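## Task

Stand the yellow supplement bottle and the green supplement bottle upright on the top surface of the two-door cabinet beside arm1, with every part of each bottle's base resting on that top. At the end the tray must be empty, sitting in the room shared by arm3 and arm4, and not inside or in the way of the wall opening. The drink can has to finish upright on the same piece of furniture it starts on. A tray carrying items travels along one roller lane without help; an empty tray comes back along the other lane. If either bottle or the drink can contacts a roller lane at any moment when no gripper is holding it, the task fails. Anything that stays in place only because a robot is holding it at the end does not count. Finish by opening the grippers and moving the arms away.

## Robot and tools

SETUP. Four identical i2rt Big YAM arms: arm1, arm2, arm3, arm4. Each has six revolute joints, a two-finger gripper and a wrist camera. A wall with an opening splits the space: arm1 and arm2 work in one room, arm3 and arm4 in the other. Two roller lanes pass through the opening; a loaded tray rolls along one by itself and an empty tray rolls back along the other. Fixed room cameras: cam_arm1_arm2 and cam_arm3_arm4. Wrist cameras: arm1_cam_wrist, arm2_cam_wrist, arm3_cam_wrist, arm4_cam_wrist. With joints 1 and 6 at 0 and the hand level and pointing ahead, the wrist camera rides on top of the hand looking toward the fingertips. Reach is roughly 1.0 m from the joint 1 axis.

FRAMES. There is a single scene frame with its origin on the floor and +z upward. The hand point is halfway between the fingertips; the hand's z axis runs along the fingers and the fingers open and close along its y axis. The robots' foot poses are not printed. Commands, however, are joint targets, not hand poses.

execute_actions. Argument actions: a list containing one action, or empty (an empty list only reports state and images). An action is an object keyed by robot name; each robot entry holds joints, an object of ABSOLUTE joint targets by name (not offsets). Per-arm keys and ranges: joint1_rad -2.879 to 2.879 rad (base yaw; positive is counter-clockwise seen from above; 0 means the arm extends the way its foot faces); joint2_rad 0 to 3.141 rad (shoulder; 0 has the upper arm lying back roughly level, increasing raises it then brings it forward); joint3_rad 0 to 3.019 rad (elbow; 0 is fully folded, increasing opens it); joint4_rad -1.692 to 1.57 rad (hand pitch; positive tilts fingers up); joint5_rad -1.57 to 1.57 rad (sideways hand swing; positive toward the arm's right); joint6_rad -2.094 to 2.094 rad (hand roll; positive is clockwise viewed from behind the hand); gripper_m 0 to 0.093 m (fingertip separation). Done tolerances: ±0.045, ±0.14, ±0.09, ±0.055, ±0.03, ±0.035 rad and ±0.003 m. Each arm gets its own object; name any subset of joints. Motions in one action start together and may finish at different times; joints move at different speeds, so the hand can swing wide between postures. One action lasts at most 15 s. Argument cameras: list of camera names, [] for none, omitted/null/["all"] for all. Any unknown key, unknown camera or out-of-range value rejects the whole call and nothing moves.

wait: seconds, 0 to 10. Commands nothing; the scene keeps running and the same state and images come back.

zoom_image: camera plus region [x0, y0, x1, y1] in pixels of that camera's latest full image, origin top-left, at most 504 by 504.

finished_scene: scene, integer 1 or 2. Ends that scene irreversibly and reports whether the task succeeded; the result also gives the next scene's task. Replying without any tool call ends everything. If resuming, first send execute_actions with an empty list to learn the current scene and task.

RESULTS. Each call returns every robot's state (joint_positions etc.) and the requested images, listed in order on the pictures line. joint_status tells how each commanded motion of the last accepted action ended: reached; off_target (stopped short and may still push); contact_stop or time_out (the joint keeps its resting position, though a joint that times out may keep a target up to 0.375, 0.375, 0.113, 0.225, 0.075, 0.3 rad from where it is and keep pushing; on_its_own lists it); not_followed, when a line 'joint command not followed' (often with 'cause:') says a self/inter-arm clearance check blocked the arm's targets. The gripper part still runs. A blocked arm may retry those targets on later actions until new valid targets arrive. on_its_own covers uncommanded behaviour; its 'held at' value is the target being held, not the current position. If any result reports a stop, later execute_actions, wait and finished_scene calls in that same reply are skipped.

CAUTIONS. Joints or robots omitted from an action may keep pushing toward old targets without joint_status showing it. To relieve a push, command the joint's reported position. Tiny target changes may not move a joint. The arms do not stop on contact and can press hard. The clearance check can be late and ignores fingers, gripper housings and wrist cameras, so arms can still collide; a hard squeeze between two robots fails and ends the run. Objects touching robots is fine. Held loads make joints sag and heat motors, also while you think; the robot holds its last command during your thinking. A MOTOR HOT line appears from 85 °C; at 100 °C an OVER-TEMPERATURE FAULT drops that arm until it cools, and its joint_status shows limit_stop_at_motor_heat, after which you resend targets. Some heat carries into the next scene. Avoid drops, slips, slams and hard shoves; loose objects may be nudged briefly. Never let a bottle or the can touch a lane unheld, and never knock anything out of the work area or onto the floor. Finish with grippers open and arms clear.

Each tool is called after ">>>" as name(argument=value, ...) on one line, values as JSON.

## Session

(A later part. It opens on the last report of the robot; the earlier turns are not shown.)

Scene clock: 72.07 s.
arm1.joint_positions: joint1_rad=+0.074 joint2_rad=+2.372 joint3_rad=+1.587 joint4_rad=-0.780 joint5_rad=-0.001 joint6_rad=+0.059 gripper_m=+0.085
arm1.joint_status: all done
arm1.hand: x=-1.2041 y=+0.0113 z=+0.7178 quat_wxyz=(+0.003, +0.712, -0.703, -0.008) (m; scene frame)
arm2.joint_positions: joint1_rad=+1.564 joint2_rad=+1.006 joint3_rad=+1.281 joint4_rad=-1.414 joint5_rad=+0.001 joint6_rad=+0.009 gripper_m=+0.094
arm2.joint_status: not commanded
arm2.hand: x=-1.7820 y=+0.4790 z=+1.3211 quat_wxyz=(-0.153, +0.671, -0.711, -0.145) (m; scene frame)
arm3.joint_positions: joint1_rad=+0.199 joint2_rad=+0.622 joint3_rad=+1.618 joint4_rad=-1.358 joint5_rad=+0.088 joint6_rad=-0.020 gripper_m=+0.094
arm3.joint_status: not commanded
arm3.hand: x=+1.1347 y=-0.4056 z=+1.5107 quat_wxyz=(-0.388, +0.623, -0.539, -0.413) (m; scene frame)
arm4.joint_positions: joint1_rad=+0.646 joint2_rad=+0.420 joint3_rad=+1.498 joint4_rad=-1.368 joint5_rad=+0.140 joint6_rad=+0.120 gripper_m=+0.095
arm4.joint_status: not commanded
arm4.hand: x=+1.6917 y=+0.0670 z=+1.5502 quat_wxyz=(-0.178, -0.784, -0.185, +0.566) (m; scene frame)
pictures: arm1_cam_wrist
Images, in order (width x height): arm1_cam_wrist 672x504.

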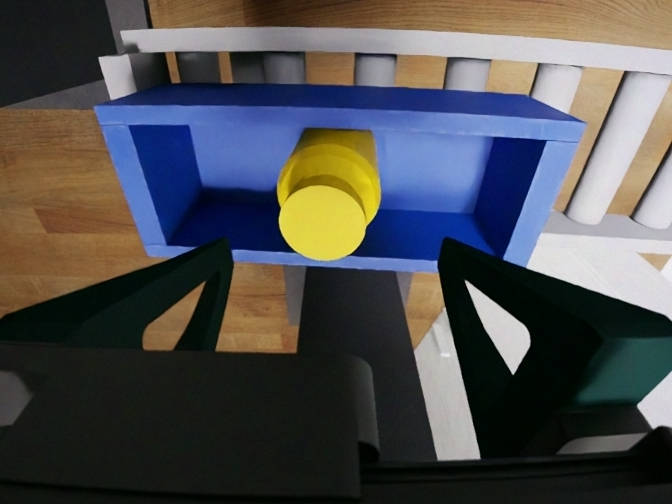

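>>> execute_actions(actions=[{"arm1":{"joints":{"joint1_rad":0.10,"joint2_rad":2.475,"joint3_rad":1.57,"joint4_rad":-0.67}}}], cameras=["arm1_cam_wrist"])

Scene clock: 73.90 s.
arm1.joint_positions: joint1_rad=+0.088 joint2_rad=+2.454 joint3_rad=+1.563 joint4_rad=-0.680 joint5_rad=-0.001 joint6_rad=+0.060 gripper_m=+0.085
arm1.joint_status: all done
arm1.hand: x=-1.2120 y=-0.0043 z=+0.6638 quat_wxyz=(+0.005, +0.716, -0.698, -0.006) (m; scene frame)
arm2.joint_positions: joint1_rad=+1.564 joint2_rad=+1.006 joint3_rad=+1.281 joint4_rad=-1.414 joint5_rad=+0.001 joint6_rad=+0.009 gripper_m=+0.094
arm2.joint_status: not commanded
arm2.hand: x=-1.7820 y=+0.4790 z=+1.3211 quat_wxyz=(-0.153, +0.671, -0.711, -0.145) (m; scene frame)
arm3.joint_positions: joint1_rad=+0.199 joint2_rad=+0.622 joint3_rad=+1.618 joint4_rad=-1.358 joint5_rad=+0.088 joint6_rad=-0.020 gripper_m=+0.094
arm3.joint_status: not commanded
arm3.hand: x=+1.1347 y=-0.4056 z=+1.5107 quat_wxyz=(-0.388, +0.623, -0.539, -0.413) (m; scene frame)
arm4.joint_positions: joint1_rad=+0.646 joint2_rad=+0.420 joint3_rad=+1.498 joint4_rad=-1.368 joint5_rad=+0.140 joint6_rad=+0.120 gripper_m=+0.095
arm4.joint_status: not commanded
arm4.hand: x=+1.6917 y=+0.0670 z=+1.5502 quat_wxyz=(-0.178, -0.784, -0.185, +0.566) (m; scene frame)
pictures: arm1_cam_wrist
Images, in order (width x height): arm1_cam_wrist 672x504.

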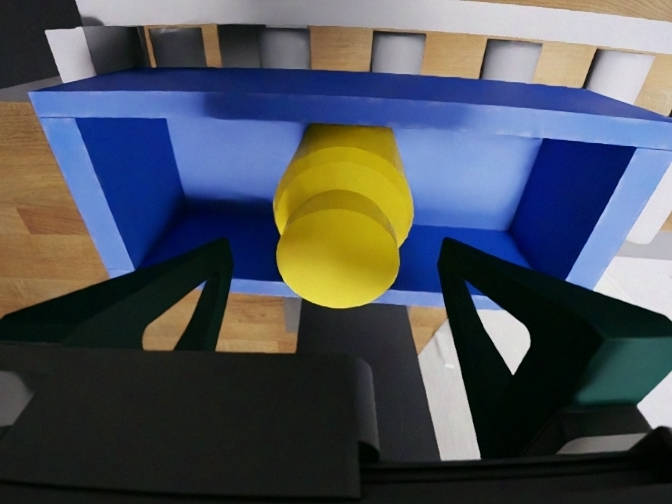

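>>> execute_actions(actions=[{"arm1":{"joints":{"joint2_rad":2.565,"joint3_rad":1.575,"joint4_rad":-0.585}}}], cameras=["arm1_cam_wrist","cam_arm1_arm2"])

Scene clock: 75.37 s.
arm1.joint_positions: joint1_rad=+0.088 joint2_rad=+2.548 joint3_rad=+1.563 joint4_rad=-0.594 joint5_rad=-0.001 joint6_rad=+0.060 gripper_m=+0.085
arm1.joint_status: all done
arm1.hand: x=-1.2115 y=-0.0190 z=+0.6100 quat_wxyz=(+0.008, +0.716, -0.698, -0.003) (m; scene frame)
arm2.joint_positions: joint1_rad=+1.564 joint2_rad=+1.006 joint3_rad=+1.281 joint4_rad=-1.414 joint5_rad=+0.001 joint6_rad=+0.009 gripper_m=+0.094
arm2.joint_status: not commanded
arm2.hand: x=-1.7820 y=+0.4790 z=+1.3211 quat_wxyz=(-0.153, +0.671, -0.711, -0.145) (m; scene frame)
arm3.joint_positions: joint1_rad=+0.199 joint2_rad=+0.622 joint3_rad=+1.618 joint4_rad=-1.358 joint5_rad=+0.088 joint6_rad=-0.020 gripper_m=+0.094
arm3.joint_status: not commanded
arm3.hand: x=+1.1347 y=-0.4056 z=+1.5107 quat_wxyz=(-0.388, +0.623, -0.539, -0.413) (m; scene frame)
arm4.joint_positions: joint1_rad=+0.646 joint2_rad=+0.420 joint3_rad=+1.498 joint4_rad=-1.368 joint5_rad=+0.140 joint6_rad=+0.120 gripper_m=+0.095
arm4.joint_status: not commanded
arm4.hand: x=+1.6917 y=+0.0670 z=+1.5502 quat_wxyz=(-0.178, -0.784, -0.185, +0.566) (m; scene frame)
pictures: arm1_cam_wrist, cam_arm1_arm2
Images, in order (width x height): arm1_cam_wrist 672x504, cam_arm1_arm2 672x504.

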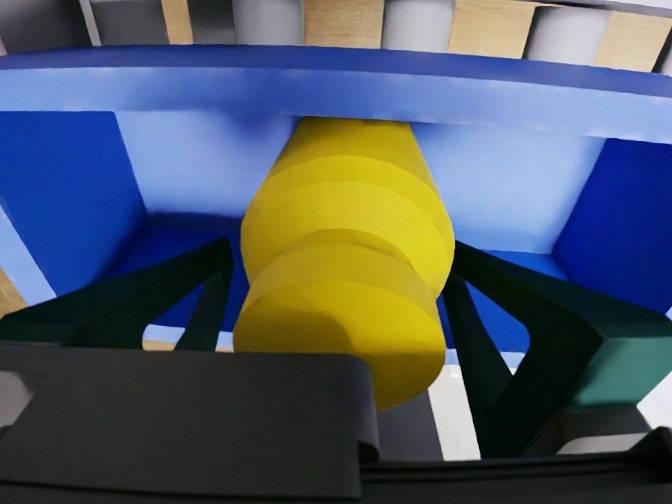

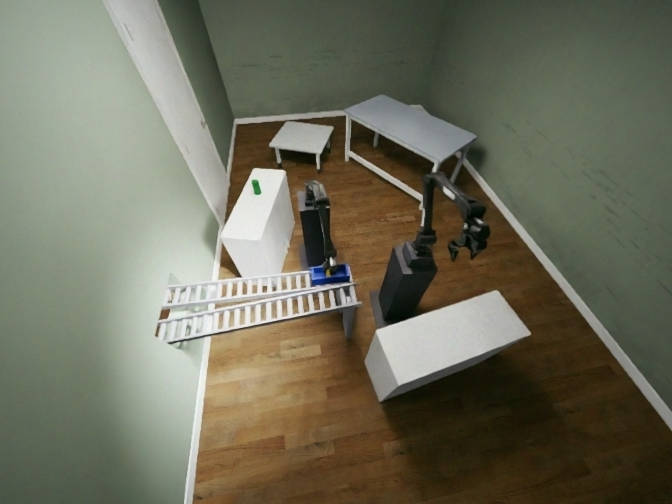

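>>> execute_actions(actions=[{"arm1":{"joints":{"joint2_rad":2.59,"joint3_rad":1.635,"joint4_rad":-0.61}}}], cameras=["arm1_cam_wrist"])

Scene clock: 76.43 s.
arm1.joint_positions: joint1_rad=+0.088 joint2_rad=+2.555 joint3_rad=+1.614 joint4_rad=-0.602 joint5_rad=-0.001 joint6_rad=+0.060 gripper_m=+0.085
arm1.joint_status: all done
arm1.hand: x=-1.2134 y=+0.0043 z=+0.6171 quat_wxyz=(-0.004, +0.716, -0.698, -0.016) (m; scene frame)
arm2.joint_positions: joint1_rad=+1.564 joint2_rad=+1.006 joint3_rad=+1.281 joint4_rad=-1.414 joint5_rad=+0.001 joint6_rad=+0.009 gripper_m=+0.094
arm2.joint_status: not commanded
arm2.hand: x=-1.7820 y=+0.4790 z=+1.3211 quat_wxyz=(-0.153, +0.671, -0.711, -0.145) (m; scene frame)
arm3.joint_positions: joint1_rad=+0.199 joint2_rad=+0.622 joint3_rad=+1.618 joint4_rad=-1.358 joint5_rad=+0.088 joint6_rad=-0.020 gripper_m=+0.094
arm3.joint_status: not commanded
arm3.hand: x=+1.1347 y=-0.4056 z=+1.5107 quat_wxyz=(-0.388, +0.623, -0.539, -0.413) (m; scene frame)
arm4.joint_positions: joint1_rad=+0.646 joint2_rad=+0.420 joint3_rad=+1.498 joint4_rad=-1.368 joint5_rad=+0.140 joint6_rad=+0.120 gripper_m=+0.095
arm4.joint_status: not commanded
arm4.hand: x=+1.6917 y=+0.0670 z=+1.5502 quat_wxyz=(-0.178, -0.784, -0.185, +0.566) (m; scene frame)
pictures: arm1_cam_wrist
Images, in order (width x height): arm1_cam_wrist 672x504.

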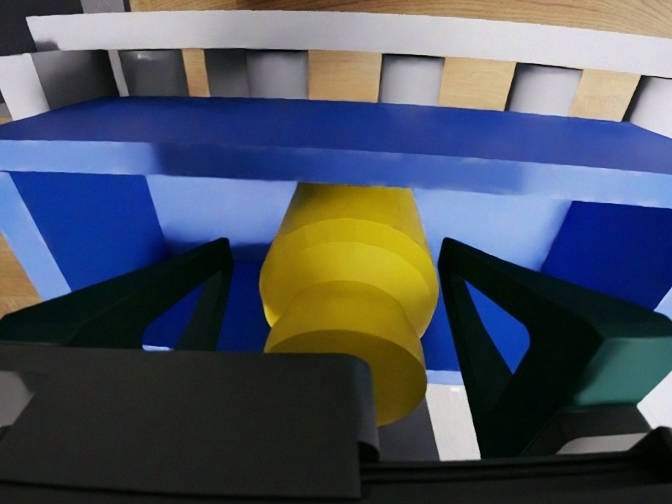

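>>> execute_actions(actions=[{"arm1":{"joints":{"joint2_rad":2.59,"joint3_rad":1.575,"joint4_rad":-0.58}}}], cameras=["arm1_cam_wrist"])

Scene clock: 77.53 s.
arm1.joint_positions: joint1_rad=+0.088 joint2_rad=+2.558 joint3_rad=+1.572 joint4_rad=-0.589 joint5_rad=-0.001 joint6_rad=+0.060 gripper_m=+0.085
arm1.joint_status: all done
arm1.hand: x=-1.2118 y=-0.0169 z=+0.6064 quat_wxyz=(+0.007, +0.716, -0.698, -0.004) (m; scene frame)
arm2.joint_positions: joint1_rad=+1.564 joint2_rad=+1.006 joint3_rad=+1.281 joint4_rad=-1.414 joint5_rad=+0.001 joint6_rad=+0.009 gripper_m=+0.094
arm2.joint_status: not commanded
arm2.hand: x=-1.7820 y=+0.4790 z=+1.3211 quat_wxyz=(-0.153, +0.671, -0.711, -0.145) (m; scene frame)
arm3.joint_positions: joint1_rad=+0.199 joint2_rad=+0.622 joint3_rad=+1.618 joint4_rad=-1.358 joint5_rad=+0.088 joint6_rad=-0.020 gripper_m=+0.094
arm3.joint_status: not commanded
arm3.hand: x=+1.1347 y=-0.4056 z=+1.5107 quat_wxyz=(-0.388, +0.623, -0.539, -0.413) (m; scene frame)
arm4.joint_positions: joint1_rad=+0.646 joint2_rad=+0.420 joint3_rad=+1.498 joint4_rad=-1.368 joint5_rad=+0.140 joint6_rad=+0.120 gripper_m=+0.095
arm4.joint_status: not commanded
arm4.hand: x=+1.6917 y=+0.0670 z=+1.5502 quat_wxyz=(-0.178, -0.784, -0.185, +0.566) (m; scene frame)
pictures: arm1_cam_wrist
Images, in order (width x height): arm1_cam_wrist 672x504.

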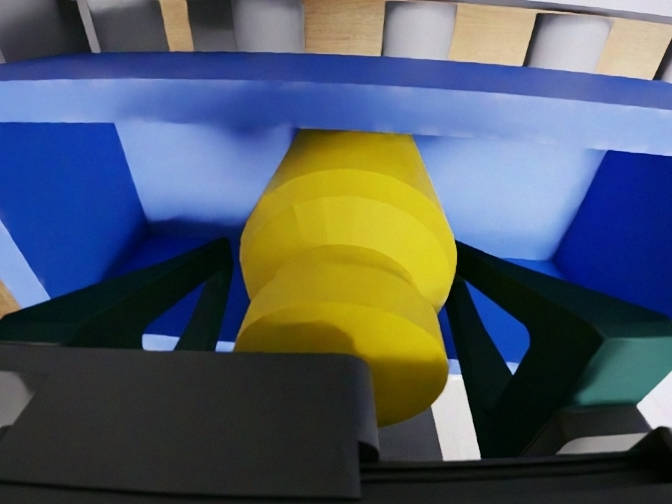

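>>> execute_actions(actions=[{"arm1":{"joints":{"joint2_rad":2.59,"joint3_rad":1.612,"joint4_rad":-0.585}}}], cameras=["arm1_cam_wrist"])

Scene clock: 78.63 s.
arm1.joint_positions: joint1_rad=+0.088 joint2_rad=+2.558 joint3_rad=+1.588 joint4_rad=-0.589 joint5_rad=-0.001 joint6_rad=+0.060 gripper_m=+0.085
arm1.joint_status: all done
arm1.hand: x=-1.2125 y=-0.0079 z=+0.6099 quat_wxyz=(+0.001, +0.716, -0.698, -0.010) (m; scene frame)
arm2.joint_positions: joint1_rad=+1.564 joint2_rad=+1.006 joint3_rad=+1.281 joint4_rad=-1.414 joint5_rad=+0.001 joint6_rad=+0.009 gripper_m=+0.094
arm2.joint_status: not commanded
arm2.hand: x=-1.7820 y=+0.4790 z=+1.3211 quat_wxyz=(-0.153, +0.671, -0.711, -0.145) (m; scene frame)
arm3.joint_positions: joint1_rad=+0.199 joint2_rad=+0.622 joint3_rad=+1.618 joint4_rad=-1.358 joint5_rad=+0.088 joint6_rad=-0.020 gripper_m=+0.094
arm3.joint_status: not commanded
arm3.hand: x=+1.1347 y=-0.4056 z=+1.5107 quat_wxyz=(-0.388, +0.623, -0.539, -0.413) (m; scene frame)
arm4.joint_positions: joint1_rad=+0.646 joint2_rad=+0.420 joint3_rad=+1.498 joint4_rad=-1.368 joint5_rad=+0.140 joint6_rad=+0.120 gripper_m=+0.095
arm4.joint_status: not commanded
arm4.hand: x=+1.6917 y=+0.0670 z=+1.5502 quat_wxyz=(-0.178, -0.784, -0.185, +0.566) (m; scene frame)
pictures: arm1_cam_wrist
Images, in order (width x height): arm1_cam_wrist 672x504.

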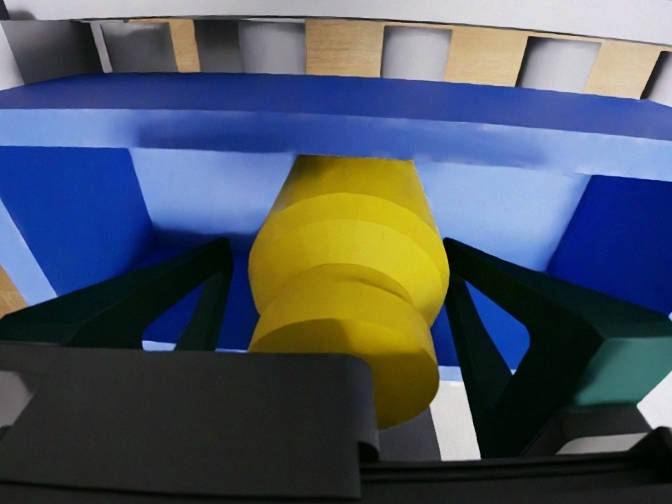

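>>> execute_actions(actions=[{"arm1":{"joints":{"gripper_m":0.03}}}], cameras=["arm1_cam_wrist"])

Scene clock: 79.43 s.
arm1.joint_positions: joint1_rad=+0.089 joint2_rad=+2.558 joint3_rad=+1.588 joint4_rad=-0.589 joint5_rad=+0.000 joint6_rad=+0.060 gripper_m=+0.066
arm1.joint_status: gripper_m off_target (ended at +0.066, target +0.030)
arm1.hand: x=-1.2125 y=-0.0079 z=+0.6099 quat_wxyz=(+0.001, +0.716, -0.698, -0.010) (m; scene frame)
arm2.joint_positions: joint1_rad=+1.564 joint2_rad=+1.006 joint3_rad=+1.281 joint4_rad=-1.414 joint5_rad=+0.001 joint6_rad=+0.009 gripper_m=+0.094
arm2.joint_status: not commanded
arm2.hand: x=-1.7820 y=+0.4790 z=+1.3211 quat_wxyz=(-0.153, +0.671, -0.711, -0.145) (m; scene frame)
arm3.joint_positions: joint1_rad=+0.199 joint2_rad=+0.622 joint3_rad=+1.618 joint4_rad=-1.358 joint5_rad=+0.088 joint6_rad=-0.020 gripper_m=+0.094
arm3.joint_status: not commanded
arm3.hand: x=+1.1347 y=-0.4056 z=+1.5107 quat_wxyz=(-0.388, +0.623, -0.539, -0.413) (m; scene frame)
arm4.joint_positions: joint1_rad=+0.646 joint2_rad=+0.420 joint3_rad=+1.498 joint4_rad=-1.368 joint5_rad=+0.140 joint6_rad=+0.120 gripper_m=+0.095
arm4.joint_status: not commanded
arm4.hand: x=+1.6917 y=+0.0670 z=+1.5502 quat_wxyz=(-0.178, -0.784, -0.185, +0.566) (m; scene frame)
pictures: arm1_cam_wrist
Images, in order (width x height): arm1_cam_wrist 672x504.

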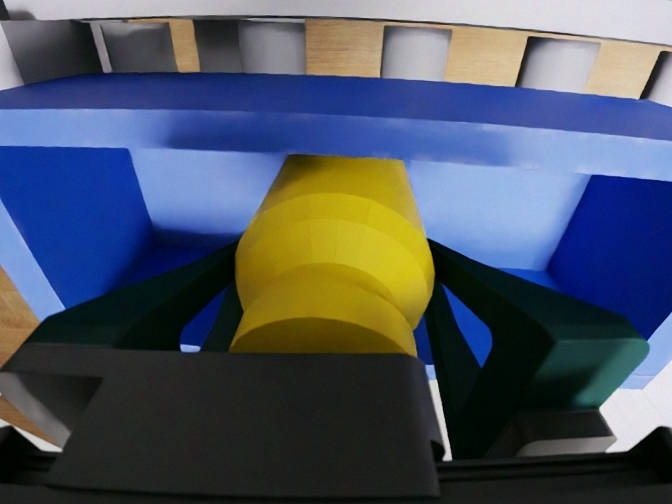

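Gripped. Lift.

>>> execute_actions(actions=[{"arm1":{"joints":{"joint2_rad":2.3,"joint3_rad":1.6,"joint4_rad":-0.87}}}], cameras=["arm1_cam_wrist"])

>>> execute_actions(actions=[{"arm1":{"joints":{"joint2_rad":1.7,"joint3_rad":1.66,"joint4_rad":-1.53}}}], cameras=["arm1_cam_wrist"])

Scene clock: 82.57 s.
arm1.joint_positions: joint1_rad=+0.089 joint2_rad=+2.282 joint3_rad=+1.588 joint4_rad=-0.862 joint5_rad=+0.000 joint6_rad=+0.060 gripper_m=+0.066
arm1.joint_status: all done
arm1.hand: x=-1.2121 y=+0.0155 z=+0.7714 quat_wxyz=(+0.000, +0.716, -0.698, -0.011) (m; scene frame)
arm2.joint_positions: joint1_rad=+1.564 joint2_rad=+1.006 joint3_rad=+1.281 joint4_rad=-1.414 joint5_rad=+0.001 joint6_rad=+0.009 gripper_m=+0.094
arm2.joint_status: not commanded
arm2.hand: x=-1.7820 y=+0.4790 z=+1.3211 quat_wxyz=(-0.153, +0.671, -0.711, -0.145) (m; scene frame)
arm3.joint_positions: joint1_rad=+0.199 joint2_rad=+0.622 joint3_rad=+1.618 joint4_rad=-1.358 joint5_rad=+0.088 joint6_rad=-0.020 gripper_m=+0.094
arm3.joint_status: not commanded
arm3.hand: x=+1.1347 y=-0.4056 z=+1.5107 quat_wxyz=(-0.388, +0.623, -0.539, -0.413) (m; scene frame)
arm4.joint_positions: joint1_rad=+0.646 joint2_rad=+0.420 joint3_rad=+1.498 joint4_rad=-1.368 joint5_rad=+0.140 joint6_rad=+0.120 gripper_m=+0.095
arm4.joint_status: not commanded
arm4.hand: x=+1.6917 y=+0.0670 z=+1.5502 quat_wxyz=(-0.178, -0.784, -0.185, +0.566) (m; scene frame)
pictures: arm1_cam_wrist
Images, in order (width x height): arm1_cam_wrist 672x504.

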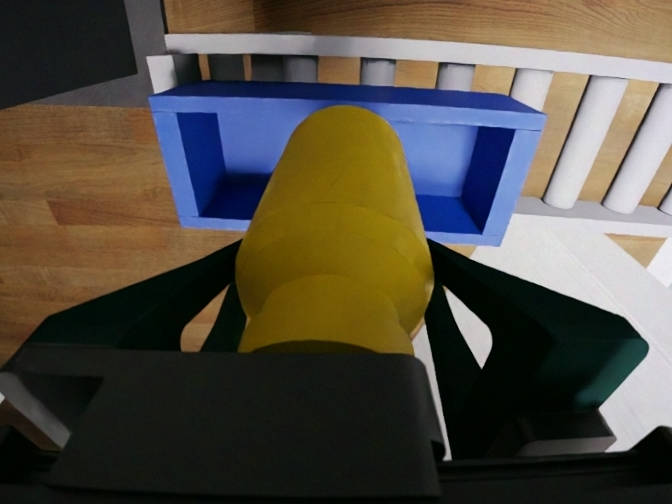

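Scene clock: 84.23 s.
arm1.joint_positions: joint1_rad=+0.089 joint2_rad=+1.699 joint3_rad=+1.646 joint4_rad=-1.524 joint5_rad=+0.000 joint6_rad=+0.060 gripper_m=+0.066
arm1.joint_status: all done
arm1.hand: x=-1.1983 y=-0.0847 z=+1.1194 quat_wxyz=(+0.007, +0.716, -0.698, -0.003) (m; scene frame)
arm2.joint_positions: joint1_rad=+1.564 joint2_rad=+1.006 joint3_rad=+1.281 joint4_rad=-1.414 joint5_rad=+0.001 joint6_rad=+0.009 gripper_m=+0.094
arm2.joint_status: not commanded
arm2.hand: x=-1.7820 y=+0.4790 z=+1.3211 quat_wxyz=(-0.153, +0.671, -0.711, -0.145) (m; scene frame)
arm3.joint_positions: joint1_rad=+0.199 joint2_rad=+0.622 joint3_rad=+1.618 joint4_rad=-1.358 joint5_rad=+0.088 joint6_rad=-0.020 gripper_m=+0.094
arm3.joint_status: not commanded
arm3.hand: x=+1.1347 y=-0.4056 z=+1.5107 quat_wxyz=(-0.388, +0.623, -0.539, -0.413) (m; scene frame)
arm4.joint_positions: joint1_rad=+0.646 joint2_rad=+0.420 joint3_rad=+1.498 joint4_rad=-1.368 joint5_rad=+0.140 joint6_rad=+0.120 gripper_m=+0.095
arm4.joint_status: not commanded
arm4.hand: x=+1.6917 y=+0.0670 z=+1.5502 quat_wxyz=(-0.178, -0.784, -0.185, +0.566) (m; scene frame)
pictures: arm1_cam_wrist
Images, in order (width x height): arm1_cam_wrist 672x504.

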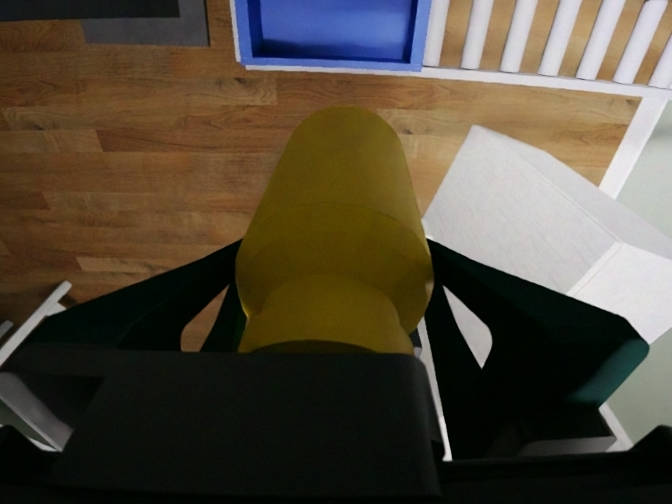

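>>> execute_actions(actions=[{"arm1":{"joints":{"joint1_rad":-1.68,"joint6_rad":0}}}], cameras=[])

>>> execute_actions(actions=[{"arm1":{"joints":{"joint2_rad":1.93,"joint3_rad":1.5,"joint4_rad":-1.09}},"arm2":{"joints":{"joint1_rad":-0.35,"joint6_rad":-0.35,"joint2_rad":1.6,"joint3_rad":1.6,"joint4_rad":-1.57,"gripper_m":0.045}}}], cameras=["arm1_cam_wrist","arm2_cam_wrist","cam_arm1_arm2"])

Scene clock: 87.27 s.
arm1.joint_positions: joint1_rad=-1.686 joint2_rad=+1.699 joint3_rad=+1.646 joint4_rad=-1.524 joint5_rad=+0.001 joint6_rad=+0.009 gripper_m=+0.066
arm1.joint_status: all done
arm1.hand: x=-0.6406 y=-0.6616 z=+1.1106 quat_wxyz=(+0.011, -0.063, -0.998, +0.001) (m; scene frame)
arm2.joint_positions: joint1_rad=+1.564 joint2_rad=+1.006 joint3_rad=+1.281 joint4_rad=-1.414 joint5_rad=+0.001 joint6_rad=+0.009 gripper_m=+0.094
arm2.joint_status: not commanded
arm2.hand: x=-1.7820 y=+0.4790 z=+1.3211 quat_wxyz=(-0.153, +0.671, -0.711, -0.145) (m; scene frame)
arm3.joint_positions: joint1_rad=+0.199 joint2_rad=+0.622 joint3_rad=+1.618 joint4_rad=-1.358 joint5_rad=+0.088 joint6_rad=-0.020 gripper_m=+0.094
arm3.joint_status: not commanded
arm3.hand: x=+1.1347 y=-0.4056 z=+1.5107 quat_wxyz=(-0.388, +0.623, -0.539, -0.413) (m; scene frame)
arm4.joint_positions: joint1_rad=+0.646 joint2_rad=+0.420 joint3_rad=+1.498 joint4_rad=-1.368 joint5_rad=+0.140 joint6_rad=+0.120 gripper_m=+0.095
arm4.joint_status: not commanded
arm4.hand: x=+1.6917 y=+0.0670 z=+1.5502 quat_wxyz=(-0.178, -0.784, -0.185, +0.566) (m; scene frame)
pictures: none
No camera images: the call's "cameras" was empty. Leave "cameras" out to get every camera's image.

Scene clock: 89.27 s.
arm1.joint_positions: joint1_rad=-1.686 joint2_rad=+1.967 joint3_rad=+1.470 joint4_rad=-1.100 joint5_rad=+0.001 joint6_rad=+0.009 gripper_m=+0.066
arm1.joint_status: all done
arm1.hand: x=-0.6012 y=-0.6664 z=+0.9045 quat_wxyz=(+0.020, -0.063, -0.998, +0.000) (m; scene frame)
arm2.joint_positions: joint1_rad=-0.355 joint2_rad=+1.613 joint3_rad=+1.571 joint4_rad=-1.555 joint5_rad=+0.000 joint6_rad=-0.340 gripper_m=+0.045
arm2.joint_status: all done
arm2.hand: x=-1.3567 y=-0.0549 z=+1.2020 quat_wxyz=(+0.012, -0.029, -1.000, -0.002) (m; scene frame)
arm3.joint_positions: joint1_rad=+0.199 joint2_rad=+0.622 joint3_rad=+1.618 joint4_rad=-1.358 joint5_rad=+0.088 joint6_rad=-0.020 gripper_m=+0.094
arm3.joint_status: not commanded
arm3.hand: x=+1.1347 y=-0.4056 z=+1.5107 quat_wxyz=(-0.388, +0.623, -0.539, -0.413) (m; scene frame)
arm4.joint_positions: joint1_rad=+0.646 joint2_rad=+0.420 joint3_rad=+1.498 joint4_rad=-1.368 joint5_rad=+0.140 joint6_rad=+0.120 gripper_m=+0.095
arm4.joint_status: not commanded
arm4.hand: x=+1.6917 y=+0.0670 z=+1.5502 quat_wxyz=(-0.178, -0.784, -0.185, +0.566) (m; scene frame)
pictures: arm1_cam_wrist, arm2_cam_wrist, cam_arm1_arm2
Images, in order (width x height): arm1_cam_wrist 672x504, arm2_cam_wrist 672x504, cam_arm1_arm2 672x504.

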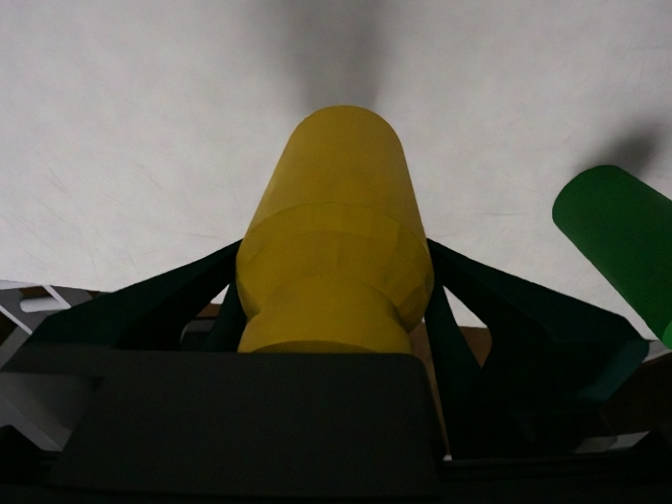

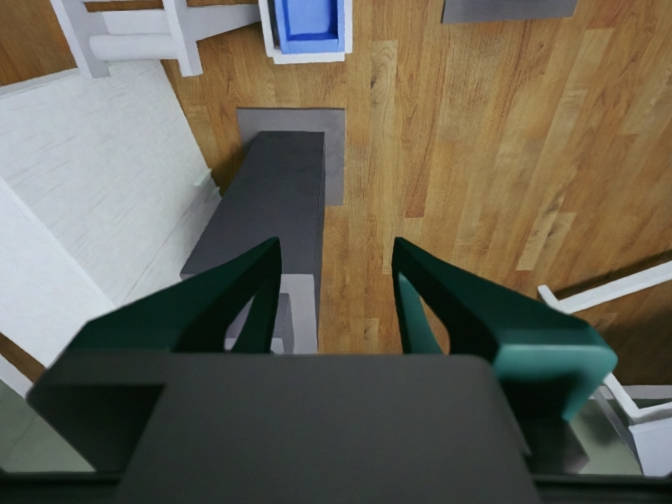

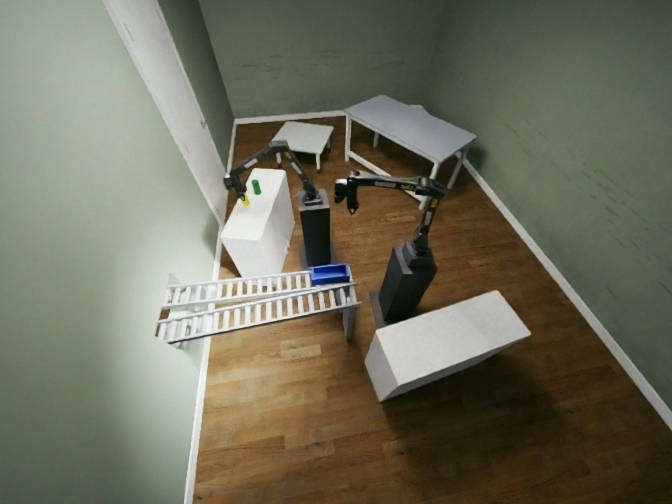

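>>> execute_actions(actions=[{"arm1":{"joints":{"joint2_rad":2.03,"joint3_rad":1.41,"joint4_rad":-0.97}},"arm2":{"joints":{"joint2_rad":2.42,"joint3_rad":1.64,"joint4_rad":-0.79}}}], cameras=["arm1_cam_wrist","arm2_cam_wrist"])

Scene clock: 91.70 s.
arm1.joint_positions: joint1_rad=-1.686 joint2_rad=+2.025 joint3_rad=+1.397 joint4_rad=-0.979 joint5_rad=+0.001 joint6_rad=+0.009 gripper_m=+0.066
arm1.joint_status: all done
arm1.hand: x=-0.6127 y=-0.6651 z=+0.8497 quat_wxyz=(+0.025, -0.063, -0.998, +0.000) (m; scene frame)
arm2.joint_positions: joint1_rad=-0.355 joint2_rad=+2.434 joint3_rad=+1.617 joint4_rad=-0.805 joint5_rad=+0.000 joint6_rad=-0.340 gripper_m=+0.045
arm2.joint_status: all done
arm2.hand: x=-1.2442 y=-0.1050 z=+0.7594 quat_wxyz=(+0.023, -0.029, -0.999, -0.006) (m; scene frame)
arm3.joint_positions: joint1_rad=+0.199 joint2_rad=+0.622 joint3_rad=+1.618 joint4_rad=-1.358 joint5_rad=+0.088 joint6_rad=-0.020 gripper_m=+0.094
arm3.joint_status: not commanded
arm3.hand: x=+1.1347 y=-0.4056 z=+1.5107 quat_wxyz=(-0.388, +0.623, -0.539, -0.413) (m; scene frame)
arm4.joint_positions: joint1_rad=+0.646 joint2_rad=+0.420 joint3_rad=+1.498 joint4_rad=-1.368 joint5_rad=+0.140 joint6_rad=+0.120 gripper_m=+0.095
arm4.joint_status: not commanded
arm4.hand: x=+1.6917 y=+0.0670 z=+1.5502 quat_wxyz=(-0.178, -0.784, -0.185, +0.566) (m; scene frame)
pictures: arm1_cam_wrist, arm2_cam_wrist
Images, in order (width x height): arm1_cam_wrist 672x504, arm2_cam_wrist 672x504.

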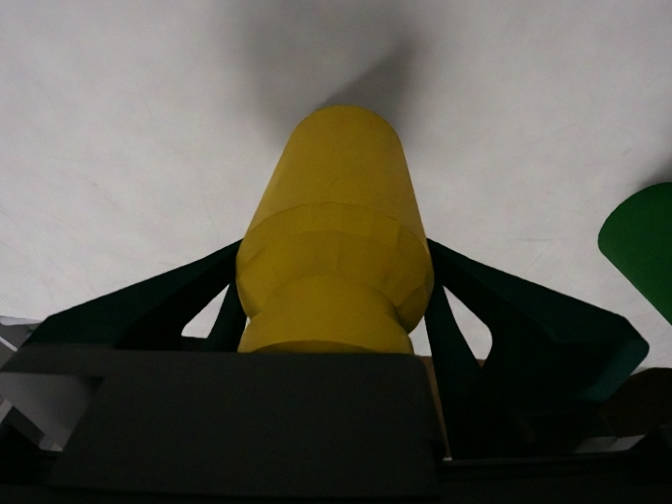

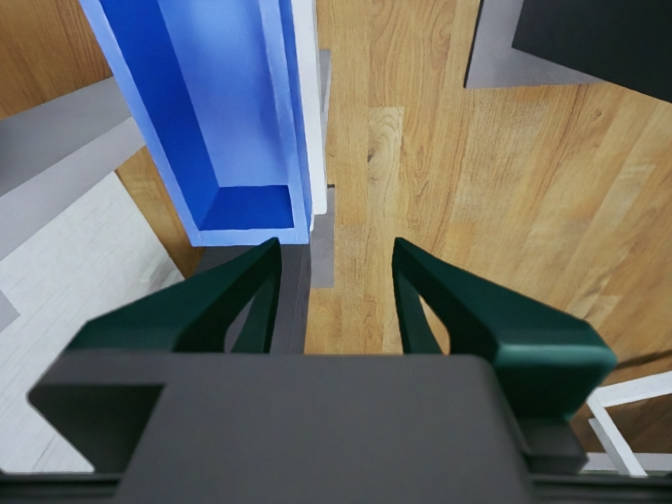

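>>> execute_actions(actions=[{"arm1":{"joints":{"joint2_rad":2.06,"joint3_rad":1.41,"joint4_rad":-0.93}},"arm2":{"joints":{"joint1_rad":-0.295,"joint6_rad":-0.31,"joint2_rad":2.53,"joint3_rad":1.65,"joint4_rad":-0.69}}}], cameras=["arm1_cam_wrist","arm2_cam_wrist"])

Scene clock: 93.33 s.
arm1.joint_positions: joint1_rad=-1.686 joint2_rad=+2.035 joint3_rad=+1.397 joint4_rad=-0.940 joint5_rad=+0.001 joint6_rad=+0.009 gripper_m=+0.066
arm1.joint_status: all done
arm1.hand: x=-0.6050 y=-0.6660 z=+0.8441 quat_wxyz=(+0.011, -0.063, -0.998, +0.000) (m; scene frame)
arm2.joint_positions: joint1_rad=-0.291 joint2_rad=+2.548 joint3_rad=+1.631 joint4_rad=-0.706 joint5_rad=+0.000 joint6_rad=-0.320 gripper_m=+0.045
arm2.joint_status: all done
arm2.hand: x=-1.2394 y=-0.0665 z=+0.6953 quat_wxyz=(+0.024, -0.007, -1.000, -0.005) (m; scene frame)
arm3.joint_positions: joint1_rad=+0.199 joint2_rad=+0.622 joint3_rad=+1.618 joint4_rad=-1.358 joint5_rad=+0.088 joint6_rad=-0.020 gripper_m=+0.094
arm3.joint_status: not commanded
arm3.hand: x=+1.1347 y=-0.4056 z=+1.5107 quat_wxyz=(-0.388, +0.623, -0.539, -0.413) (m; scene frame)
arm4.joint_positions: joint1_rad=+0.646 joint2_rad=+0.420 joint3_rad=+1.498 joint4_rad=-1.368 joint5_rad=+0.140 joint6_rad=+0.120 gripper_m=+0.095
arm4.joint_status: not commanded
arm4.hand: x=+1.6917 y=+0.0670 z=+1.5502 quat_wxyz=(-0.178, -0.784, -0.185, +0.566) (m; scene frame)
pictures: arm1_cam_wrist, arm2_cam_wrist
Images, in order (width x height): arm1_cam_wrist 672x504, arm2_cam_wrist 672x504.

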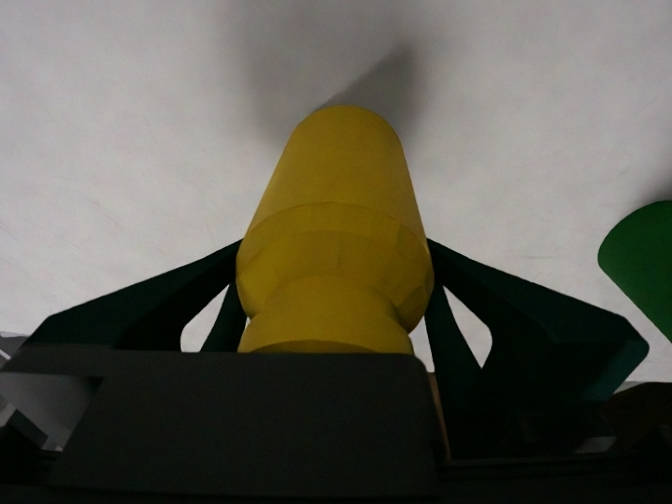

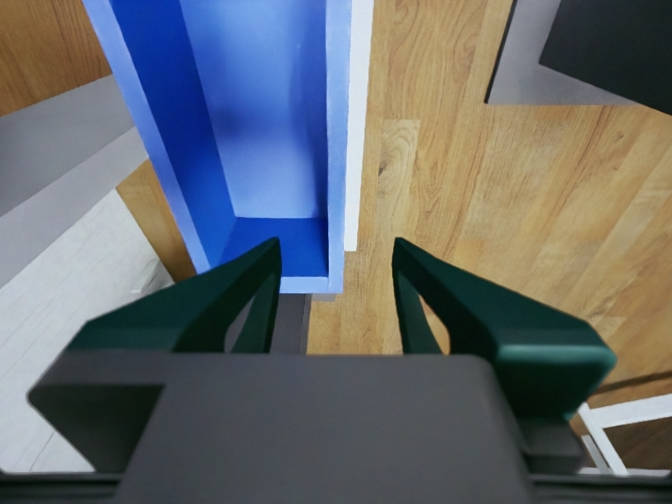

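>>> execute_actions(actions=[{"arm1":{"joints":{"joint2_rad":2.04,"gripper_m":0.092}},"arm2":{"joints":{"joint2_rad":2.63,"joint3_rad":1.665,"joint4_rad":-0.60}}}], cameras=["arm1_cam_wrist","arm2_cam_wrist"])

>>> execute_actions(actions=[{"arm1":{"joints":{"joint2_rad":1.7,"joint3_rad":1.62,"joint4_rad":-1.49}}}], cameras=["arm1_cam_wrist","cam_arm1_arm2"])

Scene clock: 95.37 s.
arm1.joint_positions: joint1_rad=-1.686 joint2_rad=+2.035 joint3_rad=+1.397 joint4_rad=-0.940 joint5_rad=+0.001 joint6_rad=+0.009 gripper_m=+0.092
arm1.joint_status: all done
arm1.hand: x=-0.6050 y=-0.6660 z=+0.8441 quat_wxyz=(+0.011, -0.063, -0.998, +0.000) (m; scene frame)
arm2.joint_positions: joint1_rad=-0.291 joint2_rad=+2.644 joint3_rad=+1.648 joint4_rad=-0.616 joint5_rad=+0.000 joint6_rad=-0.320 gripper_m=+0.045
arm2.joint_status: all done
arm2.hand: x=-1.2478 y=-0.0639 z=+0.6430 quat_wxyz=(+0.019, -0.007, -1.000, -0.003) (m; scene frame)
arm3.joint_positions: joint1_rad=+0.199 joint2_rad=+0.622 joint3_rad=+1.618 joint4_rad=-1.358 joint5_rad=+0.088 joint6_rad=-0.020 gripper_m=+0.094
arm3.joint_status: not commanded
arm3.hand: x=+1.1347 y=-0.4056 z=+1.5107 quat_wxyz=(-0.388, +0.623, -0.539, -0.413) (m; scene frame)
arm4.joint_positions: joint1_rad=+0.646 joint2_rad=+0.420 joint3_rad=+1.498 joint4_rad=-1.368 joint5_rad=+0.140 joint6_rad=+0.120 gripper_m=+0.095
arm4.joint_status: not commanded
arm4.hand: x=+1.6917 y=+0.0670 z=+1.5502 quat_wxyz=(-0.178, -0.784, -0.185, +0.566) (m; scene frame)
pictures: arm1_cam_wrist, arm2_cam_wrist
Images, in order (width x height): arm1_cam_wrist 672x504, arm2_cam_wrist 672x504.

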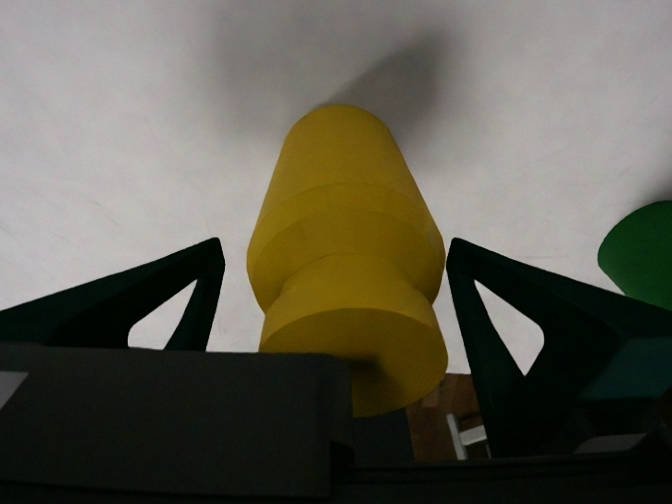

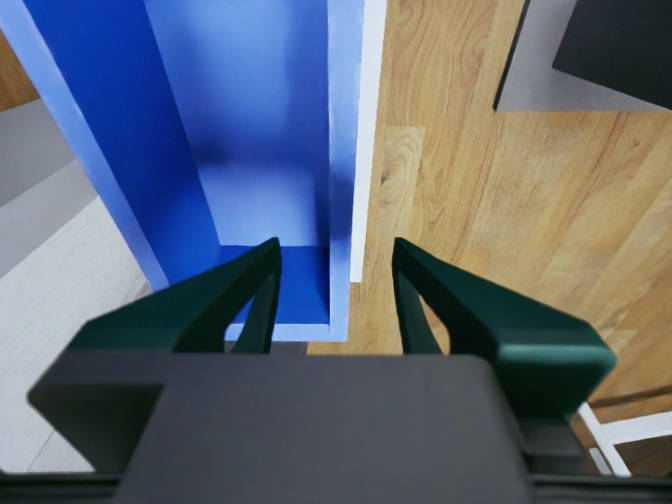

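Scene clock: 96.87 s.
arm1.joint_positions: joint1_rad=-1.686 joint2_rad=+1.684 joint3_rad=+1.614 joint4_rad=-1.481 joint5_rad=+0.001 joint6_rad=+0.009 gripper_m=+0.092
arm1.joint_status: all done
arm1.hand: x=-0.6399 y=-0.6616 z=+1.1061 quat_wxyz=(-0.003, -0.063, -0.998, +0.001) (m; scene frame)
arm2.joint_positions: joint1_rad=-0.291 joint2_rad=+2.644 joint3_rad=+1.648 joint4_rad=-0.616 joint5_rad=+0.000 joint6_rad=-0.320 gripper_m=+0.045
arm2.joint_status: not commanded
arm2.hand: x=-1.2478 y=-0.0639 z=+0.6430 quat_wxyz=(+0.019, -0.007, -1.000, -0.003) (m; scene frame)
arm3.joint_positions: joint1_rad=+0.199 joint2_rad=+0.622 joint3_rad=+1.618 joint4_rad=-1.358 joint5_rad=+0.088 joint6_rad=-0.020 gripper_m=+0.094
arm3.joint_status: not commanded
arm3.hand: x=+1.1347 y=-0.4056 z=+1.5107 quat_wxyz=(-0.388, +0.623, -0.539, -0.413) (m; scene frame)
arm4.joint_positions: joint1_rad=+0.646 joint2_rad=+0.420 joint3_rad=+1.498 joint4_rad=-1.368 joint5_rad=+0.140 joint6_rad=+0.120 gripper_m=+0.095
arm4.joint_status: not commanded
arm4.hand: x=+1.6917 y=+0.0670 z=+1.5502 quat_wxyz=(-0.178, -0.784, -0.185, +0.566) (m; scene frame)
pictures: arm1_cam_wrist, cam_arm1_arm2
Images, in order (width x height): arm1_cam_wrist 672x504, cam_arm1_arm2 672x504.

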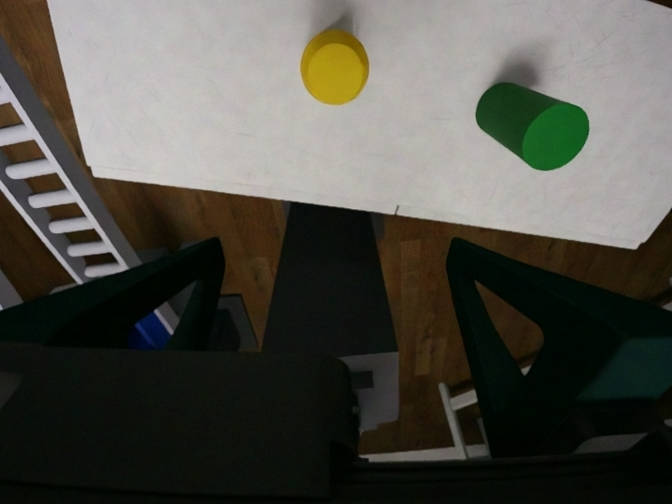

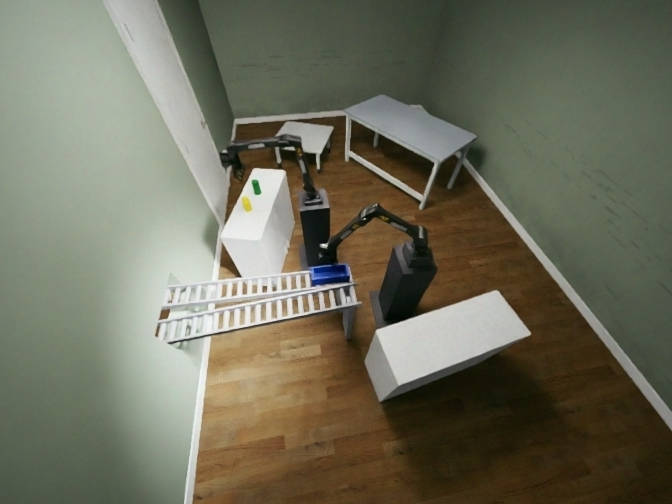

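>>> execute_actions(actions=[{"arm2":{"joints":{"joint2_rad":2.715,"joint3_rad":1.71,"joint4_rad":-0.55}}}], cameras=["arm2_cam_wrist"])

Scene clock: 98.17 s.
arm1.joint_positions: joint1_rad=-1.686 joint2_rad=+1.684 joint3_rad=+1.614 joint4_rad=-1.481 joint5_rad=+0.001 joint6_rad=+0.009 gripper_m=+0.092
arm1.joint_status: not commanded
arm1.hand: x=-0.6399 y=-0.6616 z=+1.1061 quat_wxyz=(-0.003, -0.063, -0.998, +0.001) (m; scene frame)
arm2.joint_positions: joint1_rad=-0.291 joint2_rad=+2.722 joint3_rad=+1.693 joint4_rad=-0.563 joint5_rad=+0.000 joint6_rad=-0.320 gripper_m=+0.045
arm2.joint_status: all done
arm2.hand: x=-1.2451 y=-0.0650 z=+0.6075 quat_wxyz=(+0.010, -0.007, -1.000, +0.000) (m; scene frame)
arm3.joint_positions: joint1_rad=+0.199 joint2_rad=+0.622 joint3_rad=+1.618 joint4_rad=-1.358 joint5_rad=+0.088 joint6_rad=-0.020 gripper_m=+0.094
arm3.joint_status: not commanded
arm3.hand: x=+1.1347 y=-0.4056 z=+1.5107 quat_wxyz=(-0.388, +0.623, -0.539, -0.413) (m; scene frame)
arm4.joint_positions: joint1_rad=+0.646 joint2_rad=+0.420 joint3_rad=+1.498 joint4_rad=-1.368 joint5_rad=+0.140 joint6_rad=+0.120 gripper_m=+0.095
arm4.joint_status: not commanded
arm4.hand: x=+1.6917 y=+0.0670 z=+1.5502 quat_wxyz=(-0.178, -0.784, -0.185, +0.566) (m; scene frame)
pictures: arm2_cam_wrist
Images, in order (width x height): arm2_cam_wrist 672x504.

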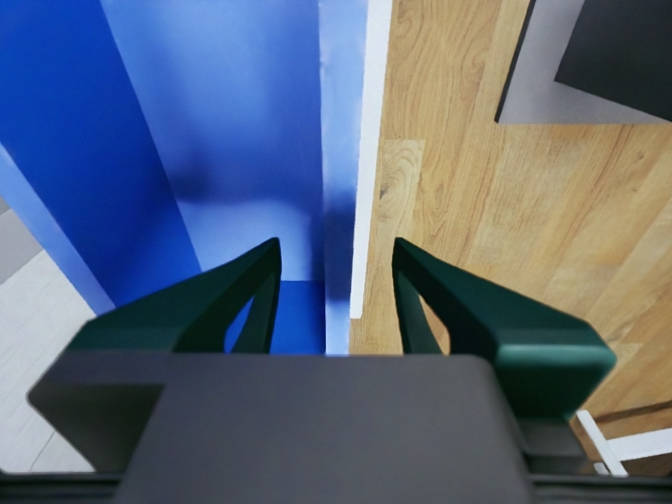

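>>> execute_actions(actions=[{"arm2":{"joints":{"joint2_rad":2.755,"joint3_rad":1.71,"joint4_rad":-0.525}}}], cameras=["arm2_cam_wrist"])

Scene clock: 99.27 s.
arm1.joint_positions: joint1_rad=-1.686 joint2_rad=+1.684 joint3_rad=+1.614 joint4_rad=-1.481 joint5_rad=+0.001 joint6_rad=+0.009 gripper_m=+0.092
arm1.joint_status: not commanded
arm1.hand: x=-0.6399 y=-0.6616 z=+1.1061 quat_wxyz=(-0.003, -0.063, -0.998, +0.001) (m; scene frame)
arm2.joint_positions: joint1_rad=-0.291 joint2_rad=+2.756 joint3_rad=+1.693 joint4_rad=-0.542 joint5_rad=+0.000 joint6_rad=-0.320 gripper_m=+0.045
arm2.joint_status: all done
arm2.hand: x=-1.2559 y=-0.0614 z=+0.5883 quat_wxyz=(+0.016, -0.007, -1.000, -0.002) (m; scene frame)
arm3.joint_positions: joint1_rad=+0.199 joint2_rad=+0.622 joint3_rad=+1.618 joint4_rad=-1.358 joint5_rad=+0.088 joint6_rad=-0.020 gripper_m=+0.094
arm3.joint_status: not commanded
arm3.hand: x=+1.1347 y=-0.4056 z=+1.5107 quat_wxyz=(-0.388, +0.623, -0.539, -0.413) (m; scene frame)
arm4.joint_positions: joint1_rad=+0.646 joint2_rad=+0.420 joint3_rad=+1.498 joint4_rad=-1.368 joint5_rad=+0.140 joint6_rad=+0.120 gripper_m=+0.095
arm4.joint_status: not commanded
arm4.hand: x=+1.6917 y=+0.0670 z=+1.5502 quat_wxyz=(-0.178, -0.784, -0.185, +0.566) (m; scene frame)
pictures: arm2_cam_wrist
Images, in order (width x height): arm2_cam_wrist 672x504.

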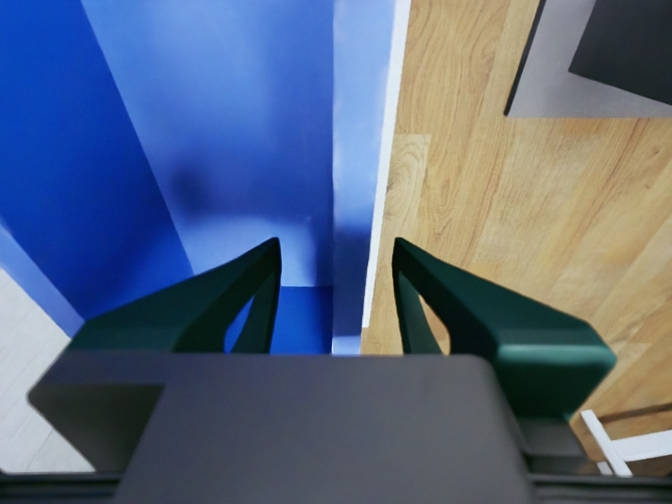

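>>> execute_actions(actions=[{"arm2":{"joints":{"gripper_m":0.0}}}], cameras=["arm2_cam_wrist"])

>>> execute_actions(actions=[{"arm2":{"joints":{"joint2_rad":2.45,"joint3_rad":1.65,"joint4_rad":-0.78}}}], cameras=["arm2_cam_wrist","cam_arm1_arm2"])

Scene clock: 100.23 s.
arm1.joint_positions: joint1_rad=-1.686 joint2_rad=+1.684 joint3_rad=+1.614 joint4_rad=-1.481 joint5_rad=+0.001 joint6_rad=+0.009 gripper_m=+0.092
arm1.joint_status: not commanded
arm1.hand: x=-0.6399 y=-0.6616 z=+1.1061 quat_wxyz=(-0.003, -0.063, -0.998, +0.001) (m; scene frame)
arm2.joint_positions: joint1_rad=-0.291 joint2_rad=+2.756 joint3_rad=+1.693 joint4_rad=-0.541 joint5_rad=+0.001 joint6_rad=-0.318 gripper_m=+0.011
arm2.joint_status: gripper_m off_target (ended at +0.011, target +0.000)
arm2.hand: x=-1.2557 y=-0.0617 z=+0.5883 quat_wxyz=(+0.015, -0.008, -1.000, -0.002) (m; scene frame)
arm3.joint_positions: joint1_rad=+0.199 joint2_rad=+0.622 joint3_rad=+1.618 joint4_rad=-1.358 joint5_rad=+0.088 joint6_rad=-0.020 gripper_m=+0.094
arm3.joint_status: not commanded
arm3.hand: x=+1.1347 y=-0.4056 z=+1.5107 quat_wxyz=(-0.388, +0.623, -0.539, -0.413) (m; scene frame)
arm4.joint_positions: joint1_rad=+0.646 joint2_rad=+0.420 joint3_rad=+1.498 joint4_rad=-1.368 joint5_rad=+0.140 joint6_rad=+0.120 gripper_m=+0.095
arm4.joint_status: not commanded
arm4.hand: x=+1.6917 y=+0.0670 z=+1.5502 quat_wxyz=(-0.178, -0.784, -0.185, +0.566) (m; scene frame)
pictures: arm2_cam_wrist
Images, in order (width x height): arm2_cam_wrist 672x504.

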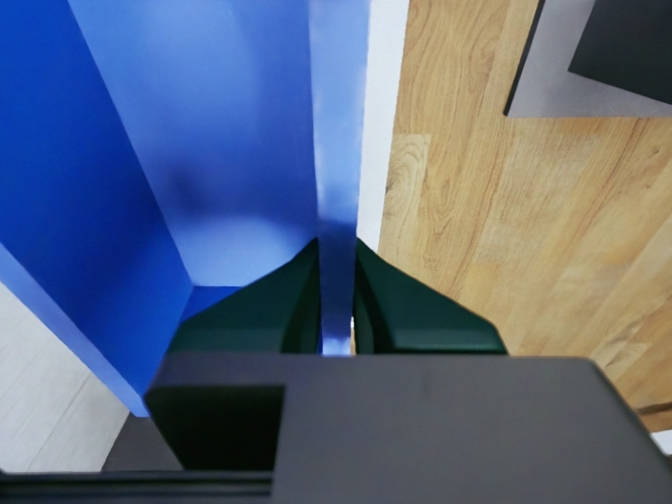

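Scene clock: 101.63 s.
arm1.joint_positions: joint1_rad=-1.686 joint2_rad=+1.684 joint3_rad=+1.614 joint4_rad=-1.481 joint5_rad=+0.001 joint6_rad=+0.009 gripper_m=+0.092
arm1.joint_status: not commanded
arm1.hand: x=-0.6399 y=-0.6616 z=+1.1061 quat_wxyz=(-0.003, -0.063, -0.998, +0.001) (m; scene frame)
arm2.joint_positions: joint1_rad=-0.291 joint2_rad=+2.470 joint3_rad=+1.637 joint4_rad=-0.768 joint5_rad=+0.001 joint6_rad=-0.317 gripper_m=+0.011
arm2.joint_status: all done
arm2.hand: x=-1.2237 y=-0.0717 z=+0.7422 quat_wxyz=(+0.014, -0.008, -1.000, -0.001) (m; scene frame)
arm3.joint_positions: joint1_rad=+0.199 joint2_rad=+0.622 joint3_rad=+1.618 joint4_rad=-1.358 joint5_rad=+0.088 joint6_rad=-0.020 gripper_m=+0.094
arm3.joint_status: not commanded
arm3.hand: x=+1.1347 y=-0.4056 z=+1.5107 quat_wxyz=(-0.388, +0.623, -0.539, -0.413) (m; scene frame)
arm4.joint_positions: joint1_rad=+0.646 joint2_rad=+0.420 joint3_rad=+1.498 joint4_rad=-1.368 joint5_rad=+0.140 joint6_rad=+0.120 gripper_m=+0.095
arm4.joint_status: not commanded
arm4.hand: x=+1.6917 y=+0.0670 z=+1.5502 quat_wxyz=(-0.178, -0.784, -0.185, +0.566) (m; scene frame)
pictures: arm2_cam_wrist, cam_arm1_arm2
Images, in order (width x height): arm2_cam_wrist 672x504, cam_arm1_arm2 672x504.

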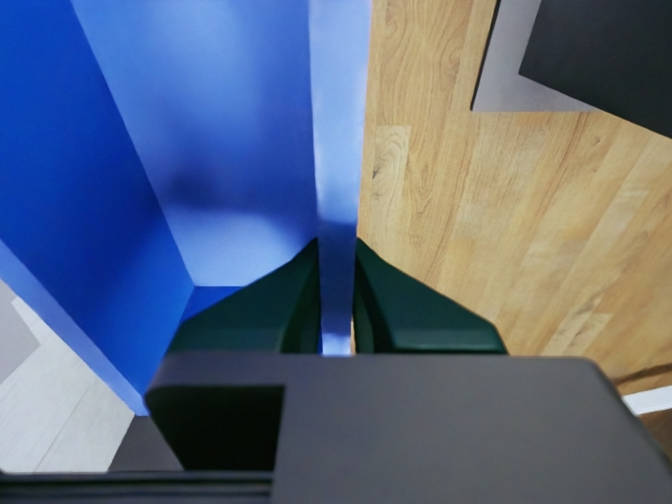

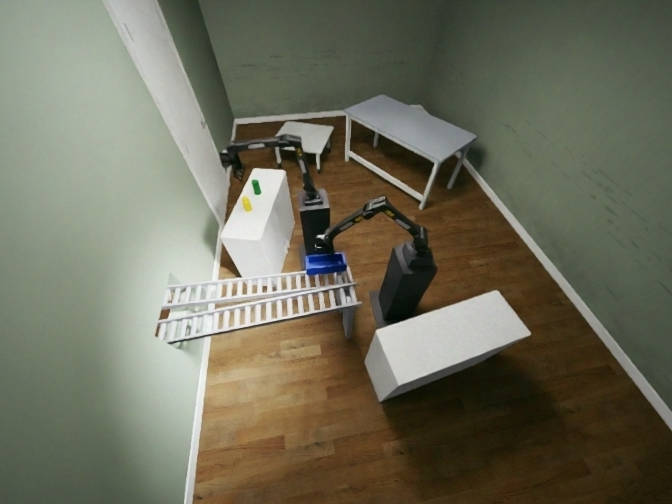

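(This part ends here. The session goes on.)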